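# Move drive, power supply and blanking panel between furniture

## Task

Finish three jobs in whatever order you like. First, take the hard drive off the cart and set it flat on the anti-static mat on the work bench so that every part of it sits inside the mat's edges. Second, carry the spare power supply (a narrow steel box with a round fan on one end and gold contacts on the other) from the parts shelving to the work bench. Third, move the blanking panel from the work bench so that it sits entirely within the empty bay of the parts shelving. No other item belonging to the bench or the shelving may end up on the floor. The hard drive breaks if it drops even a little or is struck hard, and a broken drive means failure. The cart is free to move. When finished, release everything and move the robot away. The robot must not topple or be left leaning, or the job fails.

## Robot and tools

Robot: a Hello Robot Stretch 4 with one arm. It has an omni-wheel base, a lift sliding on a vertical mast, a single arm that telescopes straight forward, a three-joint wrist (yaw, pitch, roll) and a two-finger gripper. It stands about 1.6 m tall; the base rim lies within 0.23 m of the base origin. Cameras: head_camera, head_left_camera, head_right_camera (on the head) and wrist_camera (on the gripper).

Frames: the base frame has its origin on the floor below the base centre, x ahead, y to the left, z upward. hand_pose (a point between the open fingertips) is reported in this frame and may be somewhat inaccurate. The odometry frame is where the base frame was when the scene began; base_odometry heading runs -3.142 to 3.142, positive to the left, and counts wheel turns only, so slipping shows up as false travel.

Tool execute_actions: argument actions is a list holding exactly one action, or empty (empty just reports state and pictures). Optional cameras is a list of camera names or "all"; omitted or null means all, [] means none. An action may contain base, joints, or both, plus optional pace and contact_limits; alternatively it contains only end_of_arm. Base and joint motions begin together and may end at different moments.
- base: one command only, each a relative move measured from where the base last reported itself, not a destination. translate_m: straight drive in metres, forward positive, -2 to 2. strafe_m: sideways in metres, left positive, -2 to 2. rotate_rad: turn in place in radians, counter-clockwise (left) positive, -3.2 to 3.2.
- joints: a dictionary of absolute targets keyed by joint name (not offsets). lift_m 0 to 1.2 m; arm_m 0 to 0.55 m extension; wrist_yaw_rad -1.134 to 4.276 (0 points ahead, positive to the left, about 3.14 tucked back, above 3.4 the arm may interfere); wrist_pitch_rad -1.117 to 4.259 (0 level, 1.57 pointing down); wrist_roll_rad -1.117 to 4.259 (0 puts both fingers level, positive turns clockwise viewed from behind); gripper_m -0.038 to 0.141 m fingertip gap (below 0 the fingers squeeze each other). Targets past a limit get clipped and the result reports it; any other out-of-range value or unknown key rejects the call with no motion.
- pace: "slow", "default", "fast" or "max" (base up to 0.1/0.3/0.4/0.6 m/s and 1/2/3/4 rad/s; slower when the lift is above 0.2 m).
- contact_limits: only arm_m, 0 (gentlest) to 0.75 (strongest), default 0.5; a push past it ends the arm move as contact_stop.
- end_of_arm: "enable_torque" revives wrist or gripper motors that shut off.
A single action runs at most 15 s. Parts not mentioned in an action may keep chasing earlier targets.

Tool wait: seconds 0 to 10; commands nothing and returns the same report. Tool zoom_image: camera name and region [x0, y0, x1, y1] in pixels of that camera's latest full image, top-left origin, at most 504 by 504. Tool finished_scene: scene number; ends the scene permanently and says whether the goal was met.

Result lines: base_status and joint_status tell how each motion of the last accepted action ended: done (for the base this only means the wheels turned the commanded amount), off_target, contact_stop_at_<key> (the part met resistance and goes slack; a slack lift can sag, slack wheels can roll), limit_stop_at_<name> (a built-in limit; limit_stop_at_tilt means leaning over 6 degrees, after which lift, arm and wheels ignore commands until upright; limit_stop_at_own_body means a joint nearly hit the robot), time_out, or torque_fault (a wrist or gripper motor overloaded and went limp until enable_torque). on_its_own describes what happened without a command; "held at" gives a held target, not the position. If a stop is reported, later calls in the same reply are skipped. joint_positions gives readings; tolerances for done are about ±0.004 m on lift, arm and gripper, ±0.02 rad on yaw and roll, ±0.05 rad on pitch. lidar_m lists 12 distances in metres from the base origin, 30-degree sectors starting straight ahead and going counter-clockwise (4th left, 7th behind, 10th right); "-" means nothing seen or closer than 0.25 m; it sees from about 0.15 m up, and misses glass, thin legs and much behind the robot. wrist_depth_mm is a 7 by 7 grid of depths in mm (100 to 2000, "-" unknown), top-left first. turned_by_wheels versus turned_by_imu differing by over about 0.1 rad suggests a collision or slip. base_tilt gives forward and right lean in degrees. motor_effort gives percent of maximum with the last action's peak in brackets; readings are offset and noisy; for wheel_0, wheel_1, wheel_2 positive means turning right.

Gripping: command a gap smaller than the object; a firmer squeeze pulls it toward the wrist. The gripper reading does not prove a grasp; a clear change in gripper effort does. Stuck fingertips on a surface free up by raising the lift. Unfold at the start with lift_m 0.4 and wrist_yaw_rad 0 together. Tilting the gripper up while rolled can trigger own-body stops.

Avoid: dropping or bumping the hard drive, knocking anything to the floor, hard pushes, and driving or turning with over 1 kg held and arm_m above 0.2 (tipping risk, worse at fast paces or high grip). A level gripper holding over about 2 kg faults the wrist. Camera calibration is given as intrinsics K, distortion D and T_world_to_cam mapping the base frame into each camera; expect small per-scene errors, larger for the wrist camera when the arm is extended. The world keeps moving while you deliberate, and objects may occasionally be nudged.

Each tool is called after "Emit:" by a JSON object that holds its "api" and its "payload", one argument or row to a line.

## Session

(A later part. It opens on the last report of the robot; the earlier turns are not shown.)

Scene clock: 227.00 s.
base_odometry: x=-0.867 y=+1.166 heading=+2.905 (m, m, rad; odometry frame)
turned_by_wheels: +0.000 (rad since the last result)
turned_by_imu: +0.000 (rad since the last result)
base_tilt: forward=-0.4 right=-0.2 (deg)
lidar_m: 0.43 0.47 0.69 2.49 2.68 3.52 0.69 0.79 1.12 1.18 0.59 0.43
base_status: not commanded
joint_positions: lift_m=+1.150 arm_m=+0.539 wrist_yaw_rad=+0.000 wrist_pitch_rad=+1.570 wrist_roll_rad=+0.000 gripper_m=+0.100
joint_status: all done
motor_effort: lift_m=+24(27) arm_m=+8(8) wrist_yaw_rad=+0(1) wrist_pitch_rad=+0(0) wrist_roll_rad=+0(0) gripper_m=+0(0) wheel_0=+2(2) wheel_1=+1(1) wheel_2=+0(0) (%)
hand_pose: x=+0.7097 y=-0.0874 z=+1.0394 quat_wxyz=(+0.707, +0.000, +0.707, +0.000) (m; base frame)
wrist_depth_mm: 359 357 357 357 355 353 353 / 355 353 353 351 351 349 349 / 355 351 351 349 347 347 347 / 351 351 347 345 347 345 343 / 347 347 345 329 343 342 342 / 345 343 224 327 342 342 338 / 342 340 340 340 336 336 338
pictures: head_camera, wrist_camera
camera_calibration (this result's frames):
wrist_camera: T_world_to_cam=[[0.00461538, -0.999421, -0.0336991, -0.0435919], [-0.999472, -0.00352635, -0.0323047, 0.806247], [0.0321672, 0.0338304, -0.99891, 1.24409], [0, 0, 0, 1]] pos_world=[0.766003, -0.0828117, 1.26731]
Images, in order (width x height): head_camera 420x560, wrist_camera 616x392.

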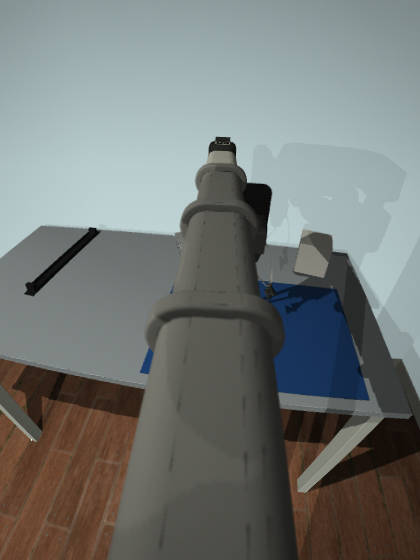

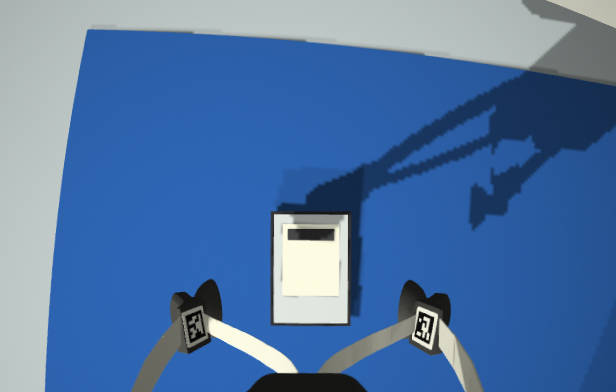

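Emit:
{"api": "execute_actions", "payload": {
  "actions": [
    {"base":{"strafe_m":0.9},"joints":{"arm_m":0.0,"wrist_pitch_rad":0.5}}
  ],
  "cameras": []
}}

Emit:
{"api": "execute_actions", "payload": {
  "actions": [
    {"base":{"rotate_rad":-0.24},"joints":{"lift_m":1.1}}
  ],
  "cameras": ["wrist_camera","head_camera"]
}}

Scene clock: 250.03 s.
base_odometry: x=-1.079 y=+0.291 heading=+2.905 (m, m, rad; odometry frame)
turned_by_wheels: +0.000 (rad since the last result)
turned_by_imu: -0.005 (rad since the last result)
base_tilt: forward=-0.3 right=-0.2 (deg)
lidar_m: 0.50 1.39 1.66 1.58 1.72 2.11 3.16 1.15 1.11 2.06 0.71 0.51
base_status: done
joint_positions: lift_m=+1.150 arm_m=+0.002 wrist_yaw_rad=+0.000 wrist_pitch_rad=+0.502 wrist_roll_rad=+0.000 gripper_m=+0.100
joint_status: all done
motor_effort: lift_m=+23(24) arm_m=-8(8) wrist_yaw_rad=-1(3) wrist_pitch_rad=-6(10) wrist_roll_rad=+0(0) gripper_m=-2(1) wheel_0=+1(8) wheel_1=+0(8) wheel_2=-1(2) (%)
hand_pose: x=+0.4260 y=-0.0874 z=+1.1891 quat_wxyz=(+0.969, +0.000, +0.248, +0.000) (m; base frame)
wrist_depth_mm: 1042 1025 1025 1008 976 960 946 / 1098 1078 1078 1060 1042 1008 1008 / 1182 1182 1160 1138 1118 1098 1078 / 1281 1255 1229 991 1008 1008 946 / 1397 1366 1308 768 768 768 759 / 1537 1499 224 615 591 615 603 / 1576 1537 492 512 492 504 517
pictures: none
No camera images: the call's "cameras" was empty. Leave "cameras" out to get every camera's image.

Scene clock: 251.23 s.
base_odometry: x=-1.079 y=+0.291 heading=+2.665 (m, m, rad; odometry frame)
turned_by_wheels: -0.240 (rad since the last result)
turned_by_imu: -0.238 (rad since the last result)
base_tilt: forward=-0.4 right=-0.1 (deg)
lidar_m: 0.51 0.51 1.63 1.59 1.64 2.01 3.41 1.54 1.13 1.66 0.89 0.58
base_status: done
joint_positions: lift_m=+1.100 arm_m=+0.002 wrist_yaw_rad=+0.000 wrist_pitch_rad=+0.502 wrist_roll_rad=+0.000 gripper_m=+0.100
joint_status: all done
motor_effort: lift_m=+15(21) arm_m=-8(8) wrist_yaw_rad=-2(0) wrist_pitch_rad=-6(6) wrist_roll_rad=+0(0) gripper_m=-3(0) wheel_0=+2(6) wheel_1=+2(2) wheel_2=+1(6) (%)
hand_pose: x=+0.4260 y=-0.0874 z=+1.1397 quat_wxyz=(+0.969, +0.000, +0.248, +0.000) (m; base frame)
wrist_depth_mm: 931 960 991 1042 1078 1098 1160 / 960 1008 1042 1098 1138 1182 1229 / 1042 1078 1118 1160 1205 1255 1255 / 1098 1098 878 891 891 891 904 / 1182 691 668 668 676 676 668 / 1255 535 223 544 525 539 535 / 462 439 436 455 459 480 1499
pictures: head_camera, wrist_camera
camera_calibration (this result's frames):
wrist_camera: T_world_to_cam=[[0.0317273, -0.999424, -0.0120559, -0.0751434], [-0.453356, -0.00364012, -0.891322, 1.27237], [0.890765, 0.0337449, -0.45321, 0.365752], [0, 0, 0, 1]] pos_world=[0.253421, -0.0828108, 1.29895]
Images, in order (width x height): head_camera 420x560, wrist_camera 616x392.

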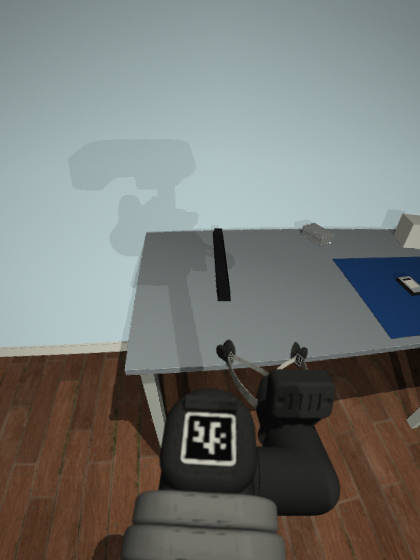

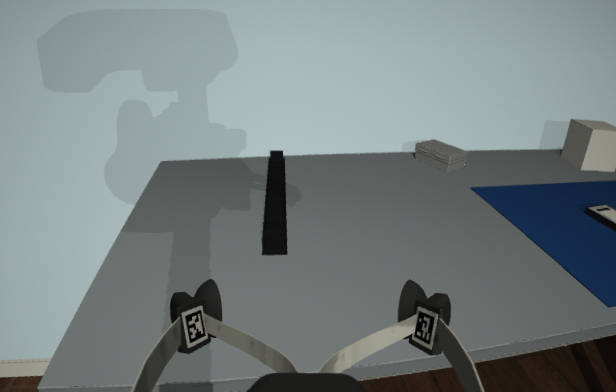

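Emit:
{"api": "execute_actions", "payload": {
  "actions": [
    {"base":{"strafe_m":0.06},"joints":{"wrist_pitch_rad":0.7,"arm_m":0.5,"lift_m":1.02}}
  ],
  "cameras": []
}}

Emit:
{"api": "execute_actions", "payload": {
  "actions": [
    {"base":{"translate_m":0.16},"joints":{"lift_m":0.98},"pace":"slow"}
  ],
  "cameras": ["wrist_camera"]
}}

Scene clock: 277.00 s.
base_odometry: x=-1.106 y=+0.238 heading=+2.665 (m, m, rad; odometry frame)
turned_by_wheels: +0.000 (rad since the last result)
turned_by_imu: -0.001 (rad since the last result)
base_tilt: forward=-0.3 right=-0.2 (deg)
lidar_m: 0.49 0.51 1.60 1.54 1.58 1.94 3.40 1.67 1.16 1.65 0.85 0.57
base_status: done
joint_positions: lift_m=+1.020 arm_m=+0.499 wrist_yaw_rad=+0.000 wrist_pitch_rad=+0.702 wrist_roll_rad=+0.000 gripper_m=+0.100
joint_status: all done
motor_effort: lift_m=+15(16) arm_m=+8(8) wrist_yaw_rad=-4(1) wrist_pitch_rad=-4(5) wrist_roll_rad=+1(0) gripper_m=-5(1) wheel_0=+0(7) wheel_1=+1(8) wheel_2=+0(1) (%)
hand_pose: x=+0.8899 y=-0.0874 z=+1.0124 quat_wxyz=(+0.939, +0.000, +0.344, +0.000) (m; base frame)
wrist_depth_mm: 521 539 559 580 603 621 647 / 559 580 609 627 661 683 699 / 603 585 580 564 585 597 564 / 484 469 469 469 473 473 473 / 384 389 394 394 394 392 394 / 329 332 224 334 327 336 334 / 293 289 285 291 286 290 297
pictures: none
No camera images: the call's "cameras" was empty. Leave "cameras" out to get every camera's image.

Scene clock: 279.87 s.
base_odometry: x=-1.248 y=+0.311 heading=+2.665 (m, m, rad; odometry frame)
turned_by_wheels: +0.000 (rad since the last result)
turned_by_imu: +0.000 (rad since the last result)
base_tilt: forward=-0.4 right=-0.2 (deg)
lidar_m: 0.34 0.33 1.38 1.55 1.55 1.98 3.60 1.60 1.27 2.07 0.60 0.40
base_status: done
joint_positions: lift_m=+0.980 arm_m=+0.499 wrist_yaw_rad=+0.000 wrist_pitch_rad=+0.702 wrist_roll_rad=+0.000 gripper_m=+0.100
joint_status: all done
motor_effort: lift_m=+15(14) arm_m=+8(8) wrist_yaw_rad=-3(1) wrist_pitch_rad=-5(5) wrist_roll_rad=+1(1) gripper_m=-2(1) wheel_0=+0(3) wheel_1=+1(3) wheel_2=-2(4) (%)
hand_pose: x=+0.8899 y=-0.0874 z=+0.9724 quat_wxyz=(+0.939, +0.000, +0.344, +0.000) (m; base frame)
wrist_depth_mm: 384 397 413 427 442 462 477 / 413 430 452 469 488 504 521 / 452 469 488 508 521 539 564 / 402 402 402 407 407 407 410 / 332 336 338 336 340 338 338 / 282 287 224 287 283 289 287 / 252 248 246 250 247 249 -
pictures: wrist_camera
camera_calibration (this result's frames):
wrist_camera: T_world_to_cam=[[0.0289461, -0.999417, -0.0181221, -0.0834484], [-0.620896, -0.00376907, -0.783884, 1.37814], [0.783359, 0.0339423, -0.620643, 0.135114], [0, 0, 0, 1]] pos_world=[0.752257, -0.0827914, 1.16265]
Images, in order (width x height): wrist_camera 616x392.

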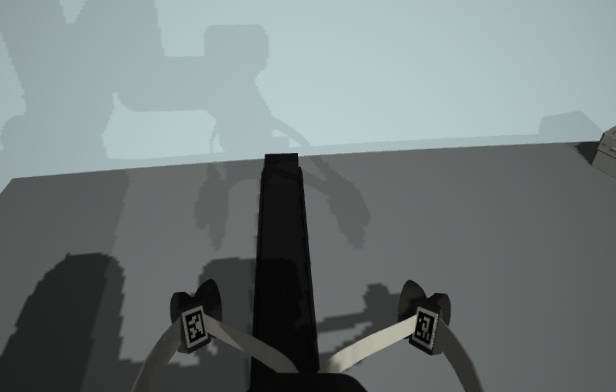

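Emit:
{"api": "execute_actions", "payload": {
  "actions": [
    {"base":{"strafe_m":0.02},"joints":{"lift_m":0.935,"gripper_m":0.08},"pace":"slow"}
  ],
  "cameras": ["wrist_camera"]
}}

Scene clock: 289.50 s.
base_odometry: x=-1.257 y=+0.293 heading=+2.665 (m, m, rad; odometry frame)
turned_by_wheels: +0.000 (rad since the last result)
turned_by_imu: -0.001 (rad since the last result)
base_tilt: forward=-0.4 right=-0.1 (deg)
lidar_m: 0.32 0.34 1.38 1.55 1.55 1.96 3.60 1.60 1.29 2.07 0.62 0.40
base_status: done
joint_positions: lift_m=+0.936 arm_m=+0.499 wrist_yaw_rad=-0.001 wrist_pitch_rad=+0.696 wrist_roll_rad=+0.000 gripper_m=+0.080
joint_status: all done
motor_effort: lift_m=+9(14) arm_m=+8(8) wrist_yaw_rad=+3(2) wrist_pitch_rad=+11(11) wrist_roll_rad=-2(2) gripper_m=-7(5) wheel_0=+1(4) wheel_1=+1(6) wheel_2=-2(2) (%)
hand_pose: x=+0.8907 y=-0.0877 z=+0.9290 quat_wxyz=(+0.940, +0.000, +0.341, -0.001) (m; base frame)
wrist_depth_mm: 379 394 410 430 442 459 473 / 410 424 445 462 484 504 517 / 433 449 430 410 433 439 445 / 340 342 343 342 345 347 349 / 281 283 286 285 289 287 286 / 238 242 232 243 232 245 243 / 212 208 208 211 208 211 -
pictures: wrist_camera
camera_calibration (this result's frames):
wrist_camera: T_world_to_cam=[[0.0269649, -0.999465, -0.0185359, -0.0824682], [-0.61686, -0.00204556, -0.78707, 1.34415], [0.786611, 0.0326573, -0.616585, 0.100776], [0, 0, 0, 1]] pos_world=[0.752105, -0.0829655, 1.11855]
Images, in order (width x height): wrist_camera 616x392.

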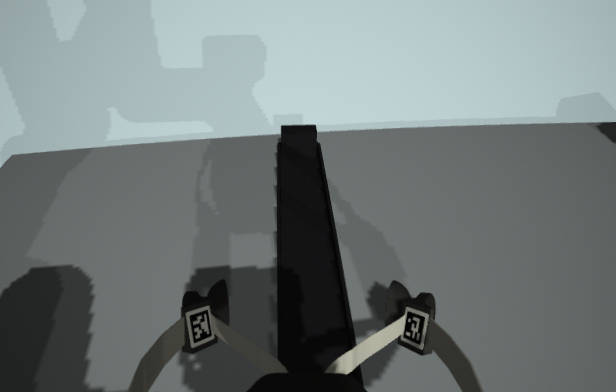

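Touching table. Grip.

Emit:
{"api": "execute_actions", "payload": {
  "actions": [
    {"joints":{"lift_m":0.942,"gripper_m":0.0},"pace":"slow"}
  ],
  "cameras": []
}}

Emit:
{"api": "execute_actions", "payload": {
  "actions": [
    {"joints":{"lift_m":1.05},"pace":"slow"}
  ],
  "cameras": ["wrist_camera","head_camera"]
}}

Scene clock: 299.73 s.
base_odometry: x=-1.257 y=+0.293 heading=+2.665 (m, m, rad; odometry frame)
turned_by_wheels: +0.000 (rad since the last result)
turned_by_imu: +0.000 (rad since the last result)
base_tilt: forward=-0.3 right=-0.3 (deg)
lidar_m: 0.35 0.35 1.39 1.55 1.57 1.97 3.58 1.62 1.25 2.07 0.60 0.39
base_status: not commanded
joint_positions: lift_m=+0.942 arm_m=+0.499 wrist_yaw_rad=+0.001 wrist_pitch_rad=+0.702 wrist_roll_rad=+0.000 gripper_m=+0.001
joint_status: all done
motor_effort: lift_m=+23(22) arm_m=+8(7) wrist_yaw_rad=-2(15) wrist_pitch_rad=-6(11) wrist_roll_rad=-2(2) gripper_m=-21(23) wheel_0=+3(5) wheel_1=+1(3) wheel_2=+1(3) (%)
hand_pose: x=+0.8898 y=-0.0873 z=+0.9337 quat_wxyz=(+0.939, +0.000, +0.344, +0.000) (m; base frame)
wrist_depth_mm: 382 394 410 424 442 455 477 / 410 424 445 466 484 504 521 / 433 442 421 384 424 430 433 / 336 338 340 327 340 342 343 / 279 282 283 276 286 286 285 / 237 241 214 228 211 243 242 / 212 204 205 205 189 206 -
pictures: none
No camera images: the call's "cameras" was empty. Leave "cameras" out to get every camera's image.

Scene clock: 301.50 s.
base_odometry: x=-1.257 y=+0.293 heading=+2.665 (m, m, rad; odometry frame)
turned_by_wheels: +0.000 (rad since the last result)
turned_by_imu: +0.000 (rad since the last result)
base_tilt: forward=-0.3 right=-0.1 (deg)
lidar_m: 0.34 0.35 1.42 1.55 1.56 1.94 3.58 1.58 1.29 2.06 0.61 0.37
base_status: not commanded
joint_positions: lift_m=+1.050 arm_m=+0.499 wrist_yaw_rad=+0.001 wrist_pitch_rad=+0.702 wrist_roll_rad=+0.000 gripper_m=+0.001
joint_status: all done
motor_effort: lift_m=+25(25) arm_m=+8(8) wrist_yaw_rad=-3(3) wrist_pitch_rad=-6(6) wrist_roll_rad=-2(1) gripper_m=-23(23) wheel_0=+3(3) wheel_1=+0(1) wheel_2=+0(0) (%)
hand_pose: x=+0.8898 y=-0.0873 z=+1.0415 quat_wxyz=(+0.939, +0.000, +0.344, +0.000) (m; base frame)
wrist_depth_mm: 382 392 410 427 439 459 473 / 407 427 445 462 484 504 521 / 449 469 492 492 539 559 585 / 496 508 525 336 521 521 521 / 427 430 430 281 433 433 433 / 364 366 214 228 211 368 366 / 324 310 312 205 189 314 327
pictures: head_camera, wrist_camera
camera_calibration (this result's frames):
wrist_camera: T_world_to_cam=[[0.0288699, -0.999409, -0.0186472, -0.0814989], [-0.621355, -0.00333, -0.783522, 1.43232], [0.782997, 0.0342067, -0.621084, 0.178847], [0, 0, 0, 1]] pos_world=[0.752296, -0.0827989, 1.23181]
Images, in order (width x height): head_camera 420x560, wrist_camera 616x392.

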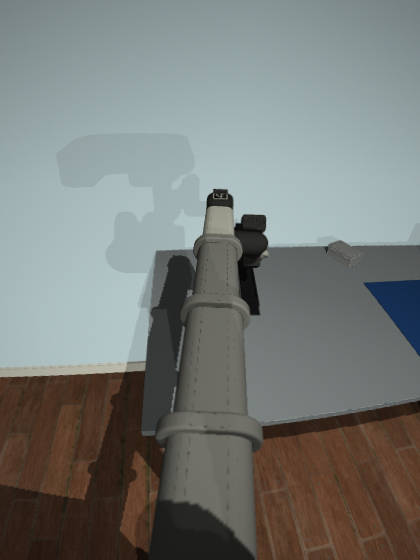

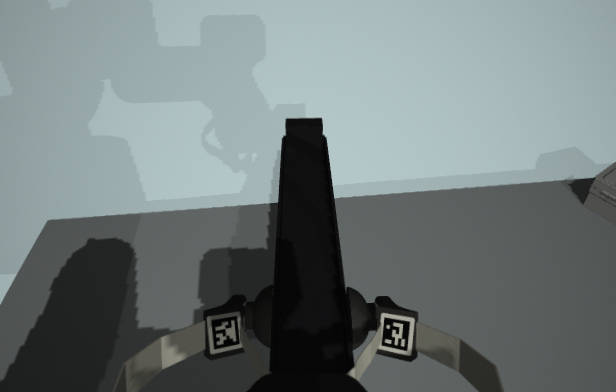

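Emit:
{"api": "execute_actions", "payload": {
  "actions": [
    {"base":{"translate_m":-0.5},"joints":{"arm_m":0.05,"lift_m":1.15}}
  ],
  "cameras": []
}}

Emit:
{"api": "execute_actions", "payload": {
  "actions": [
    {"base":{"rotate_rad":1.7},"pace":"slow"}
  ],
  "cameras": []
}}

Emit:
{"api": "execute_actions", "payload": {
  "actions": [
    {"base":{"translate_m":0.5}}
  ],
  "cameras": []
}}

Emit:
{"api": "execute_actions", "payload": {
  "actions": [
    {"base":{"rotate_rad":1.64},"pace":"slow"}
  ],
  "cameras": ["head_camera","head_left_camera"]
}}

Scene clock: 340.10 s.
base_odometry: x=-0.813 y=+0.064 heading=+2.665 (m, m, rad; odometry frame)
turned_by_wheels: +0.000 (rad since the last result)
turned_by_imu: -0.003 (rad since the last result)
base_tilt: forward=-0.4 right=-0.2 (deg)
lidar_m: 0.29 1.62 1.66 1.49 1.49 1.76 3.10 2.67 1.12 1.07 1.45 0.25
base_status: done
joint_positions: lift_m=+1.150 arm_m=+0.051 wrist_yaw_rad=+0.000 wrist_pitch_rad=+0.703 wrist_roll_rad=+0.000 gripper_m=+0.001
joint_status: all done
motor_effort: lift_m=+24(25) arm_m=-8(9) wrist_yaw_rad=-1(3) wrist_pitch_rad=-8(8) wrist_roll_rad=-1(2) gripper_m=-20(21) wheel_0=+0(5) wheel_1=-1(7) wheel_2=-1(8) (%)
hand_pose: x=+0.4424 y=-0.0875 z=+1.1414 quat_wxyz=(+0.939, +0.000, +0.344, +0.000) (m; base frame)
wrist_depth_mm: 1182 1229 1255 1336 1366 1430 1430 / 1281 1308 1205 1118 1138 1160 1182 / 1397 1464 854 778 866 866 866 / 1537 1618 750 334 820 1863 - / 1708 1756 1708 282 1863 1863 1808 / 1537 1537 213 228 211 1576 1537 / 1366 1308 1138 205 189 1308 1397
pictures: none
No camera images: the call's "cameras" was empty. Leave "cameras" out to get every camera's image.

Scene clock: 343.07 s.
base_odometry: x=-0.813 y=+0.064 heading=-1.918 (m, m, rad; odometry frame)
turned_by_wheels: +1.700 (rad since the last result)
turned_by_imu: +1.686 (rad since the last result)
base_tilt: forward=-0.4 right=-0.2 (deg)
lidar_m: 0.28 1.52 1.74 2.64 1.48 1.05 1.22 1.25 0.88 0.81 1.67 0.25
base_status: done
joint_positions: lift_m=+1.150 arm_m=+0.051 wrist_yaw_rad=+0.000 wrist_pitch_rad=+0.703 wrist_roll_rad=+0.000 gripper_m=+0.001
joint_status: not commanded
motor_effort: lift_m=+24(24) arm_m=-8(8) wrist_yaw_rad=-2(1) wrist_pitch_rad=-7(7) wrist_roll_rad=-1(1) gripper_m=-22(19) wheel_0=-1(5) wheel_1=-1(2) wheel_2=-1(5) (%)
hand_pose: x=+0.4424 y=-0.0874 z=+1.1414 quat_wxyz=(+0.939, +0.000, +0.344, +0.000) (m; base frame)
wrist_depth_mm: 1118 1138 1160 1160 1138 1138 1160 / 1229 1205 1255 1255 1255 1229 1255 / 1366 1366 1366 1336 1397 1397 1397 / 1499 1537 1537 336 1537 1576 1576 / 1708 1708 1708 282 1708 1708 1756 / 1537 1537 214 228 210 1537 1576 / 1366 1308 1308 205 189 1308 1366
pictures: none
No camera images: the call's "cameras" was empty. Leave "cameras" out to get every camera's image.

Scene clock: 346.20 s.
base_odometry: x=-0.983 y=-0.406 heading=-1.918 (m, m, rad; odometry frame)
turned_by_wheels: +0.000 (rad since the last result)
turned_by_imu: +0.002 (rad since the last result)
base_tilt: forward=-0.3 right=-0.2 (deg)
lidar_m: 0.29 1.02 1.36 3.09 2.83 1.58 1.55 1.22 0.98 1.61 1.49 0.25
base_status: done
joint_positions: lift_m=+1.150 arm_m=+0.051 wrist_yaw_rad=+0.000 wrist_pitch_rad=+0.703 wrist_roll_rad=+0.000 gripper_m=+0.001
joint_status: not commanded
motor_effort: lift_m=+24(24) arm_m=-8(7) wrist_yaw_rad=+0(0) wrist_pitch_rad=-7(7) wrist_roll_rad=-1(1) gripper_m=-20(21) wheel_0=+0(4) wheel_1=+1(6) wheel_2=+1(8) (%)
hand_pose: x=+0.4424 y=-0.0874 z=+1.1414 quat_wxyz=(+0.939, +0.000, +0.344, +0.000) (m; base frame)
wrist_depth_mm: 661 668 676 683 668 683 676 / 715 732 741 741 732 741 732 / 798 809 820 788 809 809 809 / 891 904 904 336 904 917 917 / 1008 1025 1025 282 1025 1042 1060 / 1182 1182 213 228 210 1229 1255 / 1336 1281 1308 205 189 1336 1366
pictures: none
No camera images: the call's "cameras" was empty. Leave "cameras" out to get every camera's image.

Scene clock: 349.13 s.
base_odometry: x=-0.983 y=-0.406 heading=-0.278 (m, m, rad; odometry frame)
turned_by_wheels: +1.640 (rad since the last result)
turned_by_imu: +1.626 (rad since the last result)
base_tilt: forward=-0.3 right=-0.1 (deg)
lidar_m: 0.27 2.81 1.53 1.68 1.17 0.98 1.60 1.36 0.99 0.99 1.06 0.25
base_status: done
joint_positions: lift_m=+1.150 arm_m=+0.051 wrist_yaw_rad=+0.000 wrist_pitch_rad=+0.703 wrist_roll_rad=+0.000 gripper_m=+0.001
joint_status: not commanded
motor_effort: lift_m=+24(24) arm_m=-8(8) wrist_yaw_rad=-1(2) wrist_pitch_rad=-8(8) wrist_roll_rad=-1(1) gripper_m=-21(21) wheel_0=-2(4) wheel_1=-1(10) wheel_2=+0(5) (%)
hand_pose: x=+0.4424 y=-0.0874 z=+1.1414 quat_wxyz=(+0.939, +0.000, +0.344, +0.000) (m; base frame)
wrist_depth_mm: - - - - - - 1397 / - - - - - 1756 1430 / - - - - - 1464 1336 / - - - 336 - 1618 1366 / 1808 1808 1863 282 1863 1708 1430 / 1576 1576 213 229 211 1576 1366 / 1366 1308 1336 204 189 1336 1336
pictures: head_camera, head_left_camera
Images, in order (width x height): head_camera 420x560, head_left_camera 420x672.

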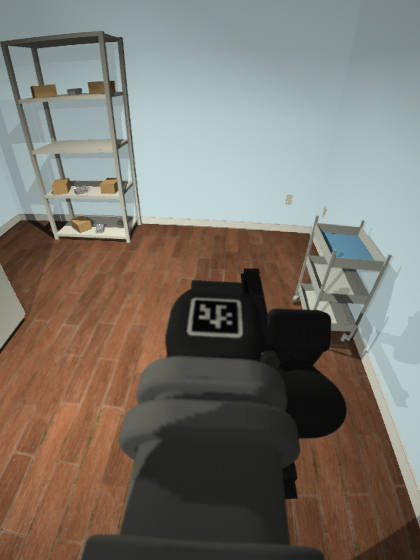

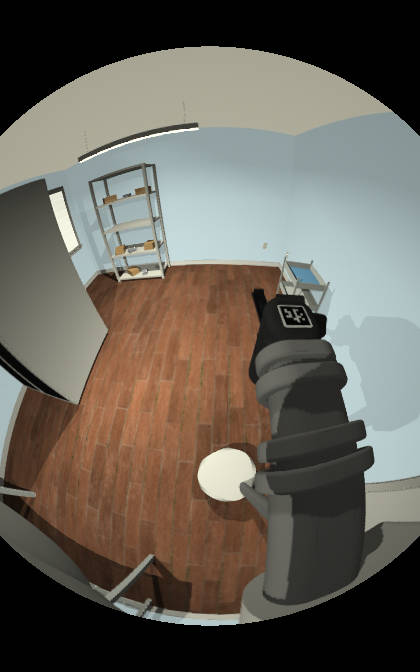

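Emit:
{"api": "execute_actions", "payload": {
  "actions": [
    {"base":{"translate_m":1.8},"joints":{"lift_m":1.08}}
  ],
  "cameras": []
}}

Emit:
{"api": "execute_actions", "payload": {
  "actions": [
    {"base":{"strafe_m":1.21},"joints":{"wrist_yaw_rad":1.57,"arm_m":0.2}}
  ],
  "cameras": ["head_camera","head_left_camera","wrist_camera"]
}}

Scene clock: 381.60 s.
base_odometry: x=+0.747 y=-0.901 heading=-0.278 (m, m, rad; odometry frame)
turned_by_wheels: +0.000 (rad since the last result)
turned_by_imu: +0.007 (rad since the last result)
base_tilt: forward=-0.3 right=-0.2 (deg)
lidar_m: 0.25 1.37 1.26 1.48 1.52 2.79 3.34 1.45 0.68 0.64 1.09 0.25
base_status: done
joint_positions: lift_m=+1.080 arm_m=+0.051 wrist_yaw_rad=+0.000 wrist_pitch_rad=+0.703 wrist_roll_rad=+0.000 gripper_m=+0.001
joint_status: all done
motor_effort: lift_m=+16(23) arm_m=-8(8) wrist_yaw_rad=-1(1) wrist_pitch_rad=-8(8) wrist_roll_rad=-1(1) gripper_m=-23(24) wheel_0=-1(3) wheel_1=+1(5) wheel_2=+1(8) (%)
hand_pose: x=+0.4424 y=-0.0874 z=+1.0721 quat_wxyz=(+0.939, +0.000, +0.344, +0.000) (m; base frame)
wrist_depth_mm: 991 991 976 960 960 931 931 / 1078 1060 1042 1042 1042 1025 1008 / 1205 1205 1160 1118 1138 1118 1118 / 1336 1336 1308 336 1281 1255 1229 / 1499 1499 1499 281 1464 1430 1366 / 1397 1464 214 228 211 1464 1430 / 1281 1281 1255 205 189 1255 1308
pictures: none
No camera images: the call's "cameras" was empty. Leave "cameras" out to get every camera's image.

Scene clock: 386.97 s.
base_odometry: x=+1.080 y=+0.263 heading=-0.278 (m, m, rad; odometry frame)
turned_by_wheels: +0.000 (rad since the last result)
turned_by_imu: -0.007 (rad since the last result)
base_tilt: forward=-0.3 right=-0.1 (deg)
lidar_m: 0.41 0.51 0.61 1.11 0.40 0.35 1.09 3.13 2.34 1.85 1.87 0.89
base_status: done
joint_positions: lift_m=+1.080 arm_m=+0.199 wrist_yaw_rad=+1.570 wrist_pitch_rad=+0.703 wrist_roll_rad=+0.000 gripper_m=+0.001
joint_status: all done
motor_effort: lift_m=+16(16) arm_m=+8(9) wrist_yaw_rad=+0(4) wrist_pitch_rad=-7(8) wrist_roll_rad=-1(2) gripper_m=-24(22) wheel_0=+2(7) wheel_1=-1(7) wheel_2=+1(2) (%)
hand_pose: x=+0.4571 y=+0.2201 z=+1.0721 quat_wxyz=(+0.664, -0.243, +0.244, +0.664) (m; base frame)
wrist_depth_mm: 1042 1281 1308 1308 1308 1255 1281 / 1025 1397 1430 1430 1366 1366 1336 / 1042 1537 1576 1499 1576 1537 1366 / 1042 1537 1756 336 1756 1661 707 / 1060 1537 1756 282 1756 1661 1255 / 1060 1430 214 228 211 1397 788 / 1078 1229 1255 205 189 759 676
pictures: head_camera, head_left_camera, wrist_camera
camera_calibration (this result's frames):
wrist_camera: T_world_to_cam=[[0.999452, 0.0273753, -0.0185897, -0.430963], [0.0024611, -0.621722, -0.783234, 1.03907], [-0.0329989, 0.782759, -0.621449, 0.734768], [0, 0, 0, 1]] pos_world=[0.452417, 0.0826675, 1.26245]
Images, in order (width x height): head_camera 420x560, head_left_camera 420x672, wrist_camera 616x392.

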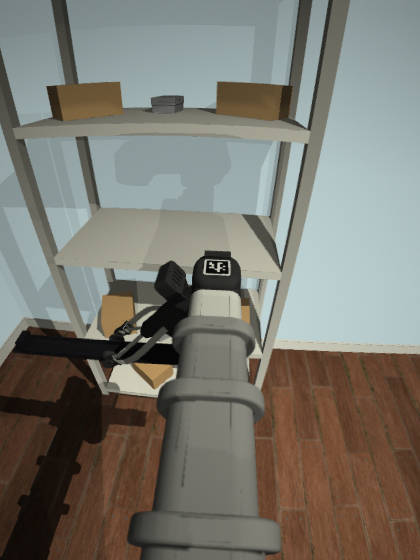

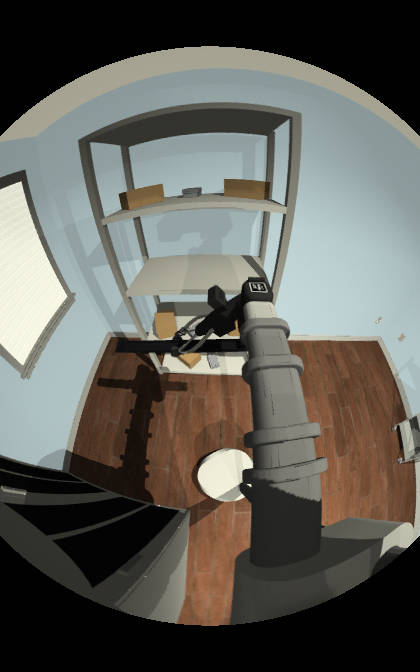

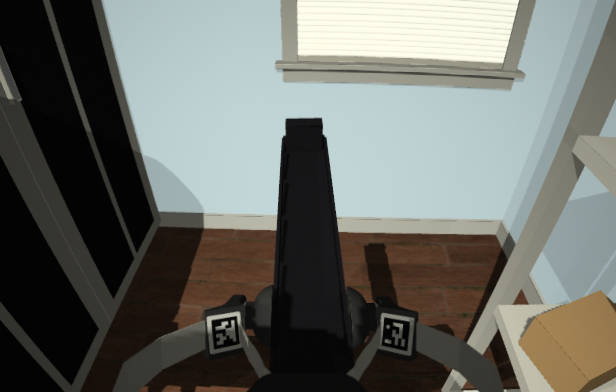

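Emit:
{"api": "execute_actions", "payload": {
  "actions": [
    {"joints":{"lift_m":1.11,"arm_m":0.45},"pace":"slow"}
  ],
  "cameras": ["head_camera","head_left_camera"]
}}

Scene clock: 401.73 s.
base_odometry: x=+1.080 y=+0.263 heading=-0.278 (m, m, rad; odometry frame)
turned_by_wheels: +0.000 (rad since the last result)
turned_by_imu: -0.001 (rad since the last result)
base_tilt: forward=-0.3 right=-0.3 (deg)
lidar_m: 0.65 0.73 1.44 1.11 0.42 0.38 1.08 3.12 2.36 1.84 1.87 0.91
base_status: not commanded
joint_positions: lift_m=+1.110 arm_m=+0.449 wrist_yaw_rad=+1.570 wrist_pitch_rad=+0.703 wrist_roll_rad=+0.000 gripper_m=+0.001
joint_status: all done
motor_effort: lift_m=+25(25) arm_m=+8(6) wrist_yaw_rad=-1(2) wrist_pitch_rad=-8(7) wrist_roll_rad=-1(1) gripper_m=-24(21) wheel_0=+2(2) wheel_1=-1(1) wheel_2=+1(1) (%)
hand_pose: x=+0.7071 y=+0.2201 z=+1.1014 quat_wxyz=(+0.664, -0.243, +0.244, +0.664) (m; base frame)
wrist_depth_mm: 1308 1308 1281 1281 1281 1160 976 / 1366 1430 1397 1397 1397 1182 991 / 1366 1576 1537 1499 1537 591 946 / 1397 1756 1756 336 1661 492 492 / 1397 1756 1808 282 1708 436 410 / 1397 1537 213 229 211 723 347 / 1336 1281 1281 205 189 309 309
pictures: head_camera, head_left_camera
Images, in order (width x height): head_camera 420x560, head_left_camera 420x672.

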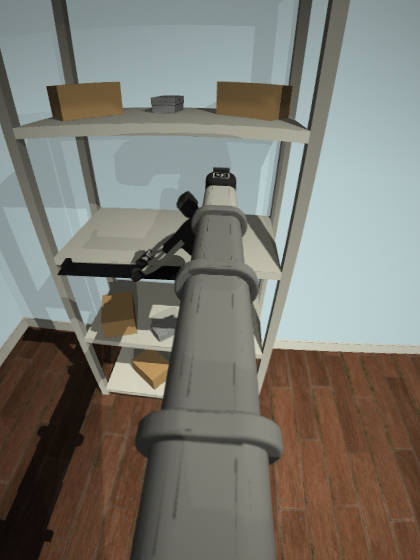

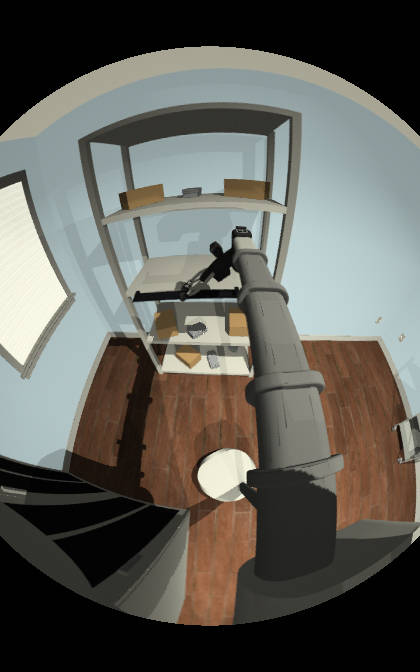

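Emit:
{"api": "execute_actions", "payload": {
  "actions": [
    {"base":{"strafe_m":-0.07},"pace":"slow"}
  ],
  "cameras": []
}}

Emit:
{"api": "execute_actions", "payload": {
  "actions": [
    {"base":{"translate_m":0.14},"joints":{"arm_m":0.55},"pace":"slow"}
  ],
  "cameras": ["head_camera","head_left_camera","wrist_camera"]
}}

Scene clock: 412.00 s.
base_odometry: x=+1.060 y=+0.195 heading=-0.278 (m, m, rad; odometry frame)
turned_by_wheels: +0.000 (rad since the last result)
turned_by_imu: +0.000 (rad since the last result)
base_tilt: forward=-0.3 right=-0.1 (deg)
lidar_m: 0.65 0.73 1.50 1.14 0.42 0.47 2.70 3.03 2.28 1.77 1.85 1.38
base_status: done
joint_positions: lift_m=+1.110 arm_m=+0.449 wrist_yaw_rad=+1.570 wrist_pitch_rad=+0.703 wrist_roll_rad=+0.000 gripper_m=+0.001
joint_status: not commanded
motor_effort: lift_m=+25(25) arm_m=+8(8) wrist_yaw_rad=-1(1) wrist_pitch_rad=-8(8) wrist_roll_rad=-2(2) gripper_m=-21(22) wheel_0=+1(7) wheel_1=+1(6) wheel_2=+0(1) (%)
hand_pose: x=+0.7071 y=+0.2201 z=+1.1014 quat_wxyz=(+0.664, -0.243, +0.244, +0.664) (m; base frame)
wrist_depth_mm: 1336 1397 1366 1366 1308 1255 976 / 1366 1499 1499 1464 1464 1336 991 / 1397 1661 1661 1576 1576 615 627 / 1397 1808 1863 336 1756 496 492 / 1397 1756 1756 282 1756 430 407 / 1397 1537 214 229 211 389 347 / 1336 1281 1281 205 189 310 309
pictures: none
No camera images: the call's "cameras" was empty. Leave "cameras" out to get every camera's image.

Scene clock: 414.67 s.
base_odometry: x=+1.195 y=+0.157 heading=-0.278 (m, m, rad; odometry frame)
turned_by_wheels: +0.000 (rad since the last result)
turned_by_imu: +0.000 (rad since the last result)
base_tilt: forward=-0.2 right=-0.2 (deg)
lidar_m: 0.70 0.75 1.55 1.48 0.60 0.53 1.38 3.09 1.85 1.79 1.66 1.25
base_status: done
joint_positions: lift_m=+1.110 arm_m=+0.549 wrist_yaw_rad=+1.570 wrist_pitch_rad=+0.703 wrist_roll_rad=+0.000 gripper_m=+0.001
joint_status: all done
motor_effort: lift_m=+25(25) arm_m=+8(8) wrist_yaw_rad=-1(0) wrist_pitch_rad=-7(7) wrist_roll_rad=-1(1) gripper_m=-20(21) wheel_0=+1(3) wheel_1=+1(5) wheel_2=+1(3) (%)
hand_pose: x=+0.8071 y=+0.2201 z=+1.1014 quat_wxyz=(+0.664, -0.243, +0.244, +0.664) (m; base frame)
wrist_depth_mm: 1366 1366 1366 1308 1336 917 559 / 1499 1464 1464 1430 1464 931 580 / 1618 1661 1661 585 615 621 603 / 1708 1863 1808 334 496 492 492 / 1618 1808 1808 281 413 413 407 / 1499 1499 214 228 211 349 347 / 1336 1281 298 205 189 297 307
pictures: head_camera, head_left_camera, wrist_camera
camera_calibration (this result's frames):
wrist_camera: T_world_to_cam=[[0.999452, 0.027378, -0.0185845, -0.780223], [0.00246685, -0.621722, -0.783234, 1.06118], [-0.0329978, 0.782759, -0.621449, 0.76454], [0, 0, 0, 1]] pos_world=[0.802406, 0.0826673, 1.29177]
Images, in order (width x height): head_camera 420x560, head_left_camera 420x672, wrist_camera 616x392.

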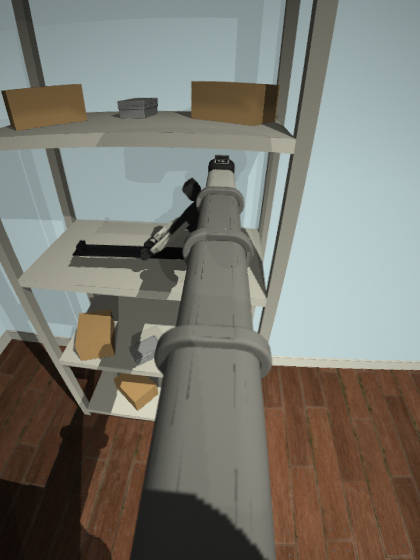

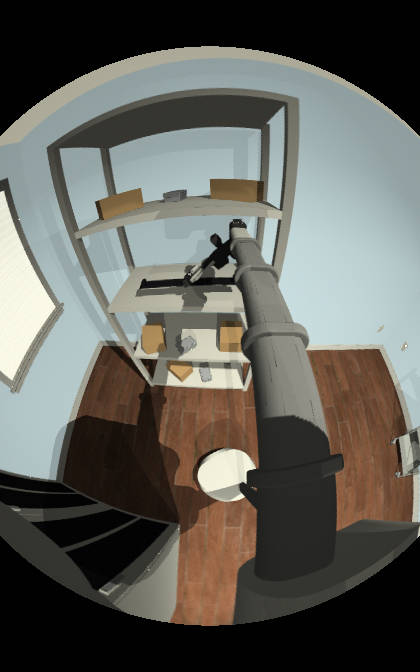

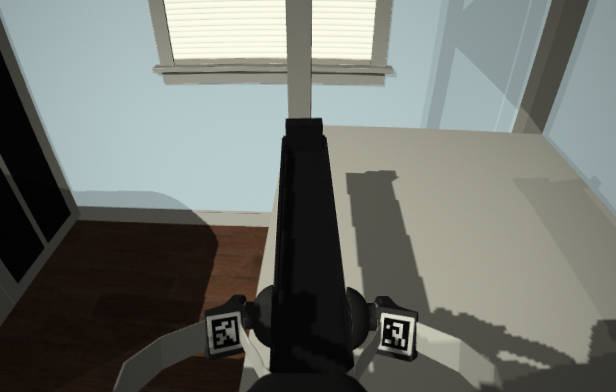

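Emit:
{"api": "execute_actions", "payload": {
  "actions": [
    {"base":{"translate_m":0.15},"pace":"slow"}
  ],
  "cameras": []
}}

Emit:
{"api": "execute_actions", "payload": {
  "actions": [
    {"joints":{"lift_m":1.03},"pace":"slow"}
  ],
  "cameras": ["head_camera","wrist_camera"]
}}

Scene clock: 424.33 s.
base_odometry: x=+1.339 y=+0.116 heading=-0.278 (m, m, rad; odometry frame)
turned_by_wheels: +0.000 (rad since the last result)
turned_by_imu: +0.000 (rad since the last result)
base_tilt: forward=-0.3 right=-0.2 (deg)
lidar_m: 0.56 0.59 0.87 1.46 0.82 0.65 1.38 3.10 1.87 1.80 1.44 0.57
base_status: done
joint_positions: lift_m=+1.110 arm_m=+0.549 wrist_yaw_rad=+1.570 wrist_pitch_rad=+0.703 wrist_roll_rad=+0.000 gripper_m=+0.001
joint_status: not commanded
motor_effort: lift_m=+25(25) arm_m=+8(8) wrist_yaw_rad=-1(1) wrist_pitch_rad=-7(7) wrist_roll_rad=-1(1) gripper_m=-23(21) wheel_0=+2(3) wheel_1=+2(5) wheel_2=-1(6) (%)
hand_pose: x=+0.8071 y=+0.2201 z=+1.1014 quat_wxyz=(+0.664, -0.243, +0.244, +0.664) (m; base frame)
wrist_depth_mm: 1366 1366 1308 1336 1281 544 415 / 1499 1499 1430 1464 1336 580 418 / 1661 1618 640 559 615 559 418 / 1808 1756 492 334 496 492 404 / 1756 1661 410 281 410 410 392 / 1499 349 214 228 211 349 347 / 1308 296 297 205 189 296 307
pictures: none
No camera images: the call's "cameras" was empty. Leave "cameras" out to get every camera's image.

Scene clock: 425.87 s.
base_odometry: x=+1.339 y=+0.116 heading=-0.278 (m, m, rad; odometry frame)
turned_by_wheels: +0.000 (rad since the last result)
turned_by_imu: +0.000 (rad since the last result)
base_tilt: forward=-0.3 right=-0.2 (deg)
lidar_m: 0.55 0.60 0.87 1.48 0.82 0.66 1.39 3.04 1.85 1.81 1.45 0.60
base_status: not commanded
joint_positions: lift_m=+1.030 arm_m=+0.549 wrist_yaw_rad=+1.570 wrist_pitch_rad=+0.703 wrist_roll_rad=+0.000 gripper_m=+0.001
joint_status: all done
motor_effort: lift_m=+15(24) arm_m=+8(8) wrist_yaw_rad=-2(0) wrist_pitch_rad=-7(7) wrist_roll_rad=-1(1) gripper_m=-21(21) wheel_0=+2(2) wheel_1=+2(2) wheel_2=-1(1) (%)
hand_pose: x=+0.8071 y=+0.2201 z=+1.0221 quat_wxyz=(+0.664, -0.243, +0.244, +0.664) (m; base frame)
wrist_depth_mm: 1397 1366 1308 1336 1308 544 415 / 1499 1499 597 597 891 554 415 / 1618 1576 449 410 449 455 413 / 1808 362 362 334 362 362 370 / 1661 298 301 281 301 300 300 / 254 256 213 228 210 256 254 / 225 217 218 205 189 218 -
pictures: head_camera, wrist_camera
camera_calibration (this result's frames):
wrist_camera: T_world_to_cam=[[0.999452, 0.0273778, -0.0185845, -0.78171], [0.0024667, -0.621722, -0.783234, 0.99911], [-0.0329976, 0.782759, -0.621449, 0.715294], [0, 0, 0, 1]] pos_world=[0.80242, 0.0826673, 1.21253]
Images, in order (width x height): head_camera 420x560, wrist_camera 616x392.

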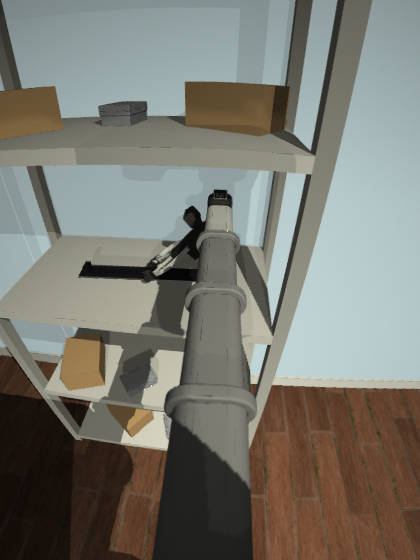

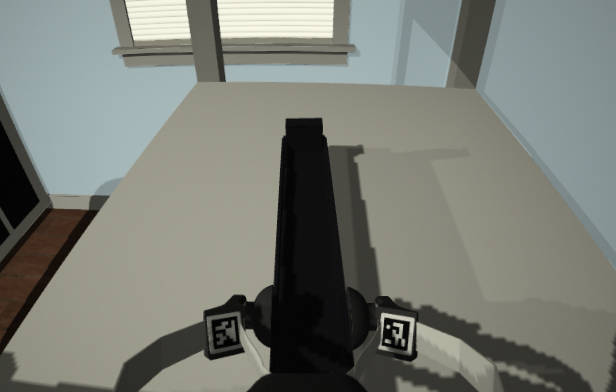

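Emit:
{"api": "execute_actions", "payload": {
  "actions": [
    {"joints":{"lift_m":1.014},"pace":"slow"}
  ],
  "cameras": []
}}

Emit:
{"api": "execute_actions", "payload": {
  "actions": [
    {"joints":{"gripper_m":0.09},"pace":"slow"}
  ],
  "cameras": []
}}

Emit:
{"api": "execute_actions", "payload": {
  "actions": [
    {"joints":{"lift_m":1.1}}
  ],
  "cameras": []
}}

Emit:
{"api": "execute_actions", "payload": {
  "actions": [
    {"joints":{"arm_m":0.0},"base":{"translate_m":-0.1}}
  ],
  "cameras": ["head_camera"]
}}

Scene clock: 439.57 s.
base_odometry: x=+1.339 y=+0.116 heading=-0.278 (m, m, rad; odometry frame)
turned_by_wheels: +0.000 (rad since the last result)
turned_by_imu: +0.000 (rad since the last result)
base_tilt: forward=-0.3 right=-0.1 (deg)
lidar_m: 0.56 0.57 0.85 1.46 0.81 0.66 1.37 3.09 1.85 1.81 1.43 0.59
base_status: not commanded
joint_positions: lift_m=+1.014 arm_m=+0.549 wrist_yaw_rad=+1.570 wrist_pitch_rad=+0.703 wrist_roll_rad=+0.000 gripper_m=+0.001
joint_status: all done
motor_effort: lift_m=+15(16) arm_m=+8(8) wrist_yaw_rad=+0(1) wrist_pitch_rad=-7(7) wrist_roll_rad=-1(2) gripper_m=-24(21) wheel_0=+2(2) wheel_1=+2(2) wheel_2=-1(2) (%)
hand_pose: x=+0.8072 y=+0.2201 z=+1.0061 quat_wxyz=(+0.664, -0.243, +0.244, +0.664) (m; base frame)
wrist_depth_mm: 1366 1336 1308 1366 1308 544 415 / 1499 1499 554 554 554 530 418 / 1661 1618 415 379 418 421 394 / 1808 334 334 325 334 334 334 / 297 278 279 273 279 278 277 / 235 238 214 228 211 237 236 / 209 201 202 204 189 202 -
pictures: none
No camera images: the call's "cameras" was empty. Leave "cameras" out to get every camera's image.

Scene clock: 442.97 s.
base_odometry: x=+1.339 y=+0.116 heading=-0.278 (m, m, rad; odometry frame)
turned_by_wheels: -0.001 (rad since the last result)
turned_by_imu: -0.001 (rad since the last result)
base_tilt: forward=-0.4 right=-0.2 (deg)
lidar_m: 0.55 0.60 0.86 1.47 0.84 0.63 1.35 3.05 1.86 1.81 1.48 0.56
base_status: not commanded
joint_positions: lift_m=+1.014 arm_m=+0.549 wrist_yaw_rad=+1.569 wrist_pitch_rad=+0.696 wrist_roll_rad=+0.000 gripper_m=+0.090
joint_status: all done
motor_effort: lift_m=+15(15) arm_m=+7(8) wrist_yaw_rad=+2(2) wrist_pitch_rad=+12(12) wrist_roll_rad=-1(2) gripper_m=+3(20) wheel_0=-1(2) wheel_1=-1(2) wheel_2=-4(3) (%)
hand_pose: x=+0.8074 y=+0.2212 z=+1.0076 quat_wxyz=(+0.665, -0.241, +0.241, +0.664) (m; base frame)
wrist_depth_mm: 1366 1366 1336 1336 1308 539 410 / 1464 1499 580 574 585 549 415 / 1661 1576 433 413 430 436 407 / 1808 342 343 340 345 347 355 / 304 285 286 285 289 287 287 / 239 242 229 242 231 244 243 / 212 210 206 156 208 211 -
pictures: none
No camera images: the call's "cameras" was empty. Leave "cameras" out to get every camera's image.

Scene clock: 444.33 s.
base_odometry: x=+1.339 y=+0.116 heading=-0.278 (m, m, rad; odometry frame)
turned_by_wheels: +0.000 (rad since the last result)
turned_by_imu: +0.000 (rad since the last result)
base_tilt: forward=-0.3 right=-0.2 (deg)
lidar_m: 0.52 0.58 0.83 1.46 0.80 0.67 1.35 3.09 1.84 1.79 1.48 0.57
base_status: not commanded
joint_positions: lift_m=+1.100 arm_m=+0.549 wrist_yaw_rad=+1.569 wrist_pitch_rad=+0.701 wrist_roll_rad=+0.000 gripper_m=+0.090
joint_status: all done
motor_effort: lift_m=+24(26) arm_m=+7(7) wrist_yaw_rad=-1(5) wrist_pitch_rad=-4(12) wrist_roll_rad=-1(0) gripper_m=-5(1) wheel_0=-1(1) wheel_1=+0(1) wheel_2=-1(3) (%)
hand_pose: x=+0.8073 y=+0.2203 z=+1.0917 quat_wxyz=(+0.665, -0.243, +0.243, +0.664) (m; base frame)
wrist_depth_mm: 1397 1366 1336 1366 1281 544 413 / 1499 1499 1464 1464 1336 569 418 / 1661 1661 597 597 597 554 418 / 1808 1808 477 480 480 480 407 / 1756 427 399 397 399 397 392 / 1499 338 220 340 224 338 336 / 1281 293 290 291 289 293 300
pictures: none
No camera images: the call's "cameras" was empty. Leave "cameras" out to get every camera's image.

Scene clock: 447.00 s.
base_odometry: x=+1.243 y=+0.143 heading=-0.278 (m, m, rad; odometry frame)
turned_by_wheels: +0.000 (rad since the last result)
turned_by_imu: +0.000 (rad since the last result)
base_tilt: forward=-0.4 right=-0.2 (deg)
lidar_m: 0.65 0.70 1.54 1.48 0.66 0.56 1.41 3.03 1.84 1.80 1.61 0.70
base_status: done
joint_positions: lift_m=+1.100 arm_m=+0.002 wrist_yaw_rad=+1.570 wrist_pitch_rad=+0.701 wrist_roll_rad=+0.000 gripper_m=+0.090
joint_status: all done
motor_effort: lift_m=+24(24) arm_m=-8(11) wrist_yaw_rad=-1(0) wrist_pitch_rad=-4(4) wrist_roll_rad=-1(1) gripper_m=-2(0) wheel_0=+2(4) wheel_1=+2(6) wheel_2=+2(9) (%)
hand_pose: x=+0.2608 y=+0.2203 z=+1.0917 quat_wxyz=(+0.664, -0.243, +0.243, +0.664) (m; base frame)
wrist_depth_mm: 1025 1336 1366 1366 1336 1308 1308 / 1025 1464 1499 1499 1464 1430 1366 / 1042 1499 1661 1661 1618 1618 691 / 1042 1537 1863 1808 1808 1756 1281 / 1042 1499 1808 1756 1808 1708 1366 / 1042 1430 220 1537 224 1025 750 / 1060 1281 1281 1336 1281 1078 723
pictures: head_camera
Images, in order (width x height): head_camera 420x560.

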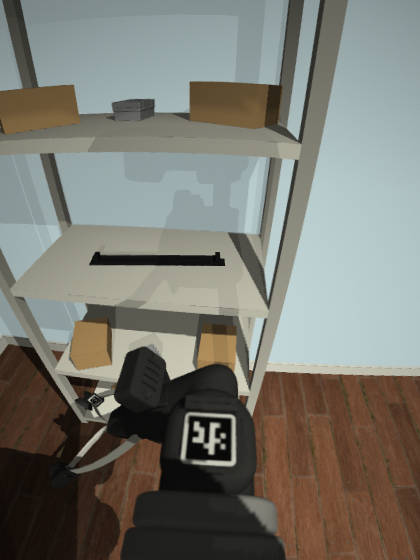

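Done. Now find the PSU: look at lower shelves.

Emit:
{"api": "execute_actions", "payload": {
  "actions": [
    {"joints":{"wrist_yaw_rad":0.0,"wrist_pitch_rad":0.2,"lift_m":0.62},"base":{"translate_m":-0.25}}
  ],
  "cameras": ["head_camera","wrist_camera"]
}}

Scene clock: 454.73 s.
base_odometry: x=+1.003 y=+0.212 heading=-0.278 (m, m, rad; odometry frame)
turned_by_wheels: +0.000 (rad since the last result)
turned_by_imu: -0.002 (rad since the last result)
base_tilt: forward=-0.4 right=-0.1 (deg)
lidar_m: 0.89 0.96 1.54 0.87 0.39 0.46 3.22 3.03 2.28 1.77 1.95 1.45
base_status: done
joint_positions: lift_m=+0.620 arm_m=+0.002 wrist_yaw_rad=+0.000 wrist_pitch_rad=+0.203 wrist_roll_rad=+0.000 gripper_m=+0.090
joint_status: all done
motor_effort: lift_m=+15(22) arm_m=-8(8) wrist_yaw_rad=-2(11) wrist_pitch_rad=-7(11) wrist_roll_rad=-1(1) gripper_m=-4(2) wheel_0=-1(5) wheel_1=+0(5) wheel_2=-1(7) (%)
hand_pose: x=+0.4557 y=-0.0873 z=+0.7405 quat_wxyz=(+0.995, +0.000, +0.101, +0.000) (m; base frame)
wrist_depth_mm: 1138 1138 1118 1098 1098 1118 1098 / 960 798 820 809 1138 1138 1118 / 1205 1182 1160 1182 1160 1160 1138 / 1205 1229 1205 1182 1182 1182 1160 / 798 878 917 798 1205 1182 1205 / 1281 1255 220 798 224 1255 1229 / 1308 1205 1205 976 1281 1255 1255
pictures: head_camera, wrist_camera
camera_calibration (this result's frames):
wrist_camera: T_world_to_cam=[[0.0342471, -0.99941, -0.00259699, -0.0889188], [-0.170062, -0.00326693, -0.985428, 0.87066], [0.984838, 0.0341897, -0.170074, -0.0941384], [0, 0, 0, 1]] pos_world=[0.243823, -0.0828034, 0.841731]
Images, in order (width x height): head_camera 420x560, wrist_camera 616x392.

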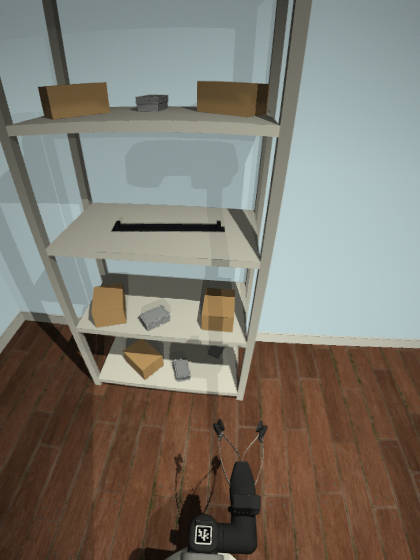

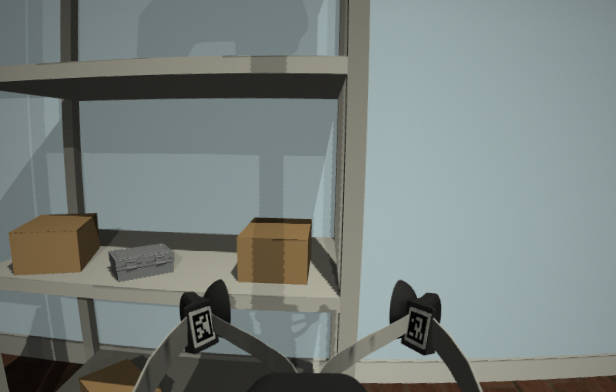

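Emit:
{"api": "zoom_image", "payload": {
  "camera": "head_camera",
  "region": [80,280,260,410]
}}

Emit:
{"api": "zoom_image", "payload": {
  "camera": "head_camera",
  "region": [110,80,200,130]
}}

Region (80, 280, 260, 410) of head_camera's 420x560 image, scaled by 2.800, with more detail than that image has.

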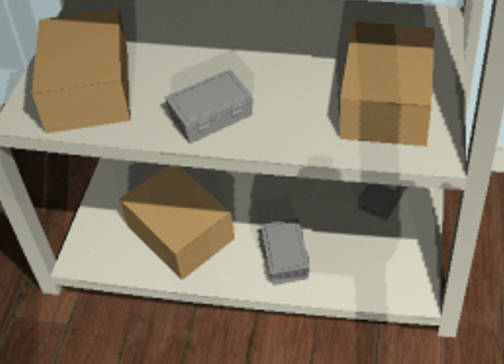

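Region (110, 80, 200, 130) of head_camera's 420x560 image, scaled by 5.600, with more detail than that image has.

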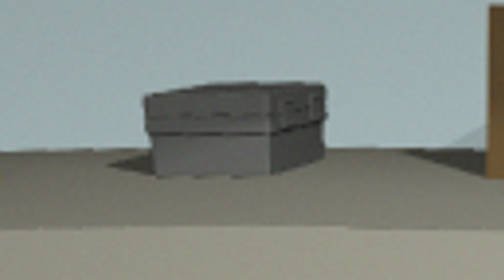

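Emit:
{"api": "execute_actions", "payload": {
  "actions": [
    {"joints":{"lift_m":0.12,"wrist_pitch_rad":0.35,"gripper_m":0.12},"base":{"strafe_m":0.05}}
  ],
  "cameras": ["head_camera","wrist_camera"]
}}

Scene clock: 476.27 s.
base_odometry: x=+1.016 y=+0.260 heading=-0.278 (m, m, rad; odometry frame)
turned_by_wheels: +0.000 (rad since the last result)
turned_by_imu: -0.001 (rad since the last result)
base_tilt: forward=-0.4 right=-0.1 (deg)
lidar_m: 0.88 0.97 1.48 0.89 0.35 0.37 1.24 3.10 2.32 1.82 1.95 1.44
base_status: done
joint_positions: lift_m=+0.120 arm_m=+0.002 wrist_yaw_rad=+0.000 wrist_pitch_rad=+0.352 wrist_roll_rad=+0.000 gripper_m=+0.120
joint_status: all done
motor_effort: lift_m=+15(14) arm_m=-8(8) wrist_yaw_rad=-2(3) wrist_pitch_rad=-5(3) wrist_roll_rad=-1(0) gripper_m=-2(2) wheel_0=+2(6) wheel_1=+1(7) wheel_2=+0(0) (%)
hand_pose: x=+0.4439 y=-0.0873 z=+0.1992 quat_wxyz=(+0.985, +0.000, +0.175, +0.000) (m; base frame)
wrist_depth_mm: 1098 1098 1078 1078 1042 1060 1042 / 1138 1138 1138 1098 1118 1098 1098 / 1205 1182 1205 1182 1138 1160 1138 / 831 798 788 854 1025 1138 1138 / 715 732 750 741 750 750 759 / 539 525 535 569 539 564 559 / 445 433 430 150 442 445 462
pictures: head_camera, wrist_camera
camera_calibration (this result's frames):
wrist_camera: T_world_to_cam=[[0.0333957, -0.999413, -0.00760184, -0.0885756], [-0.314616, -0.00329297, -0.949213, 0.392151], [0.948631, 0.0340913, -0.314541, -0.129775], [0, 0, 0, 1]] pos_world=[0.249444, -0.0828081, 0.330742]
Images, in order (width x height): head_camera 420x560, wrist_camera 616x392.

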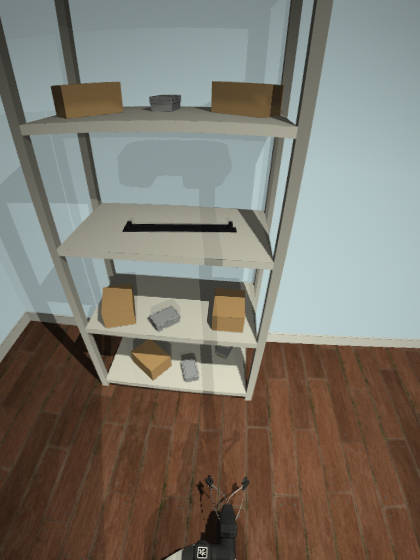

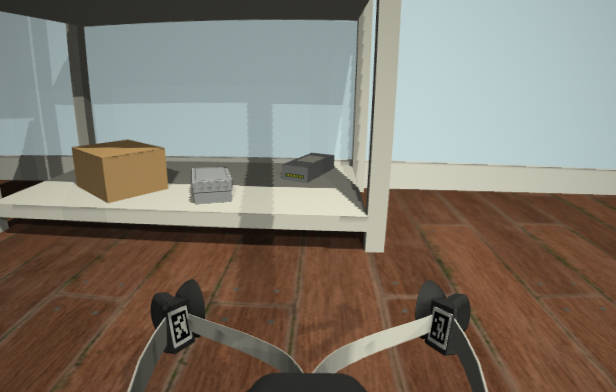

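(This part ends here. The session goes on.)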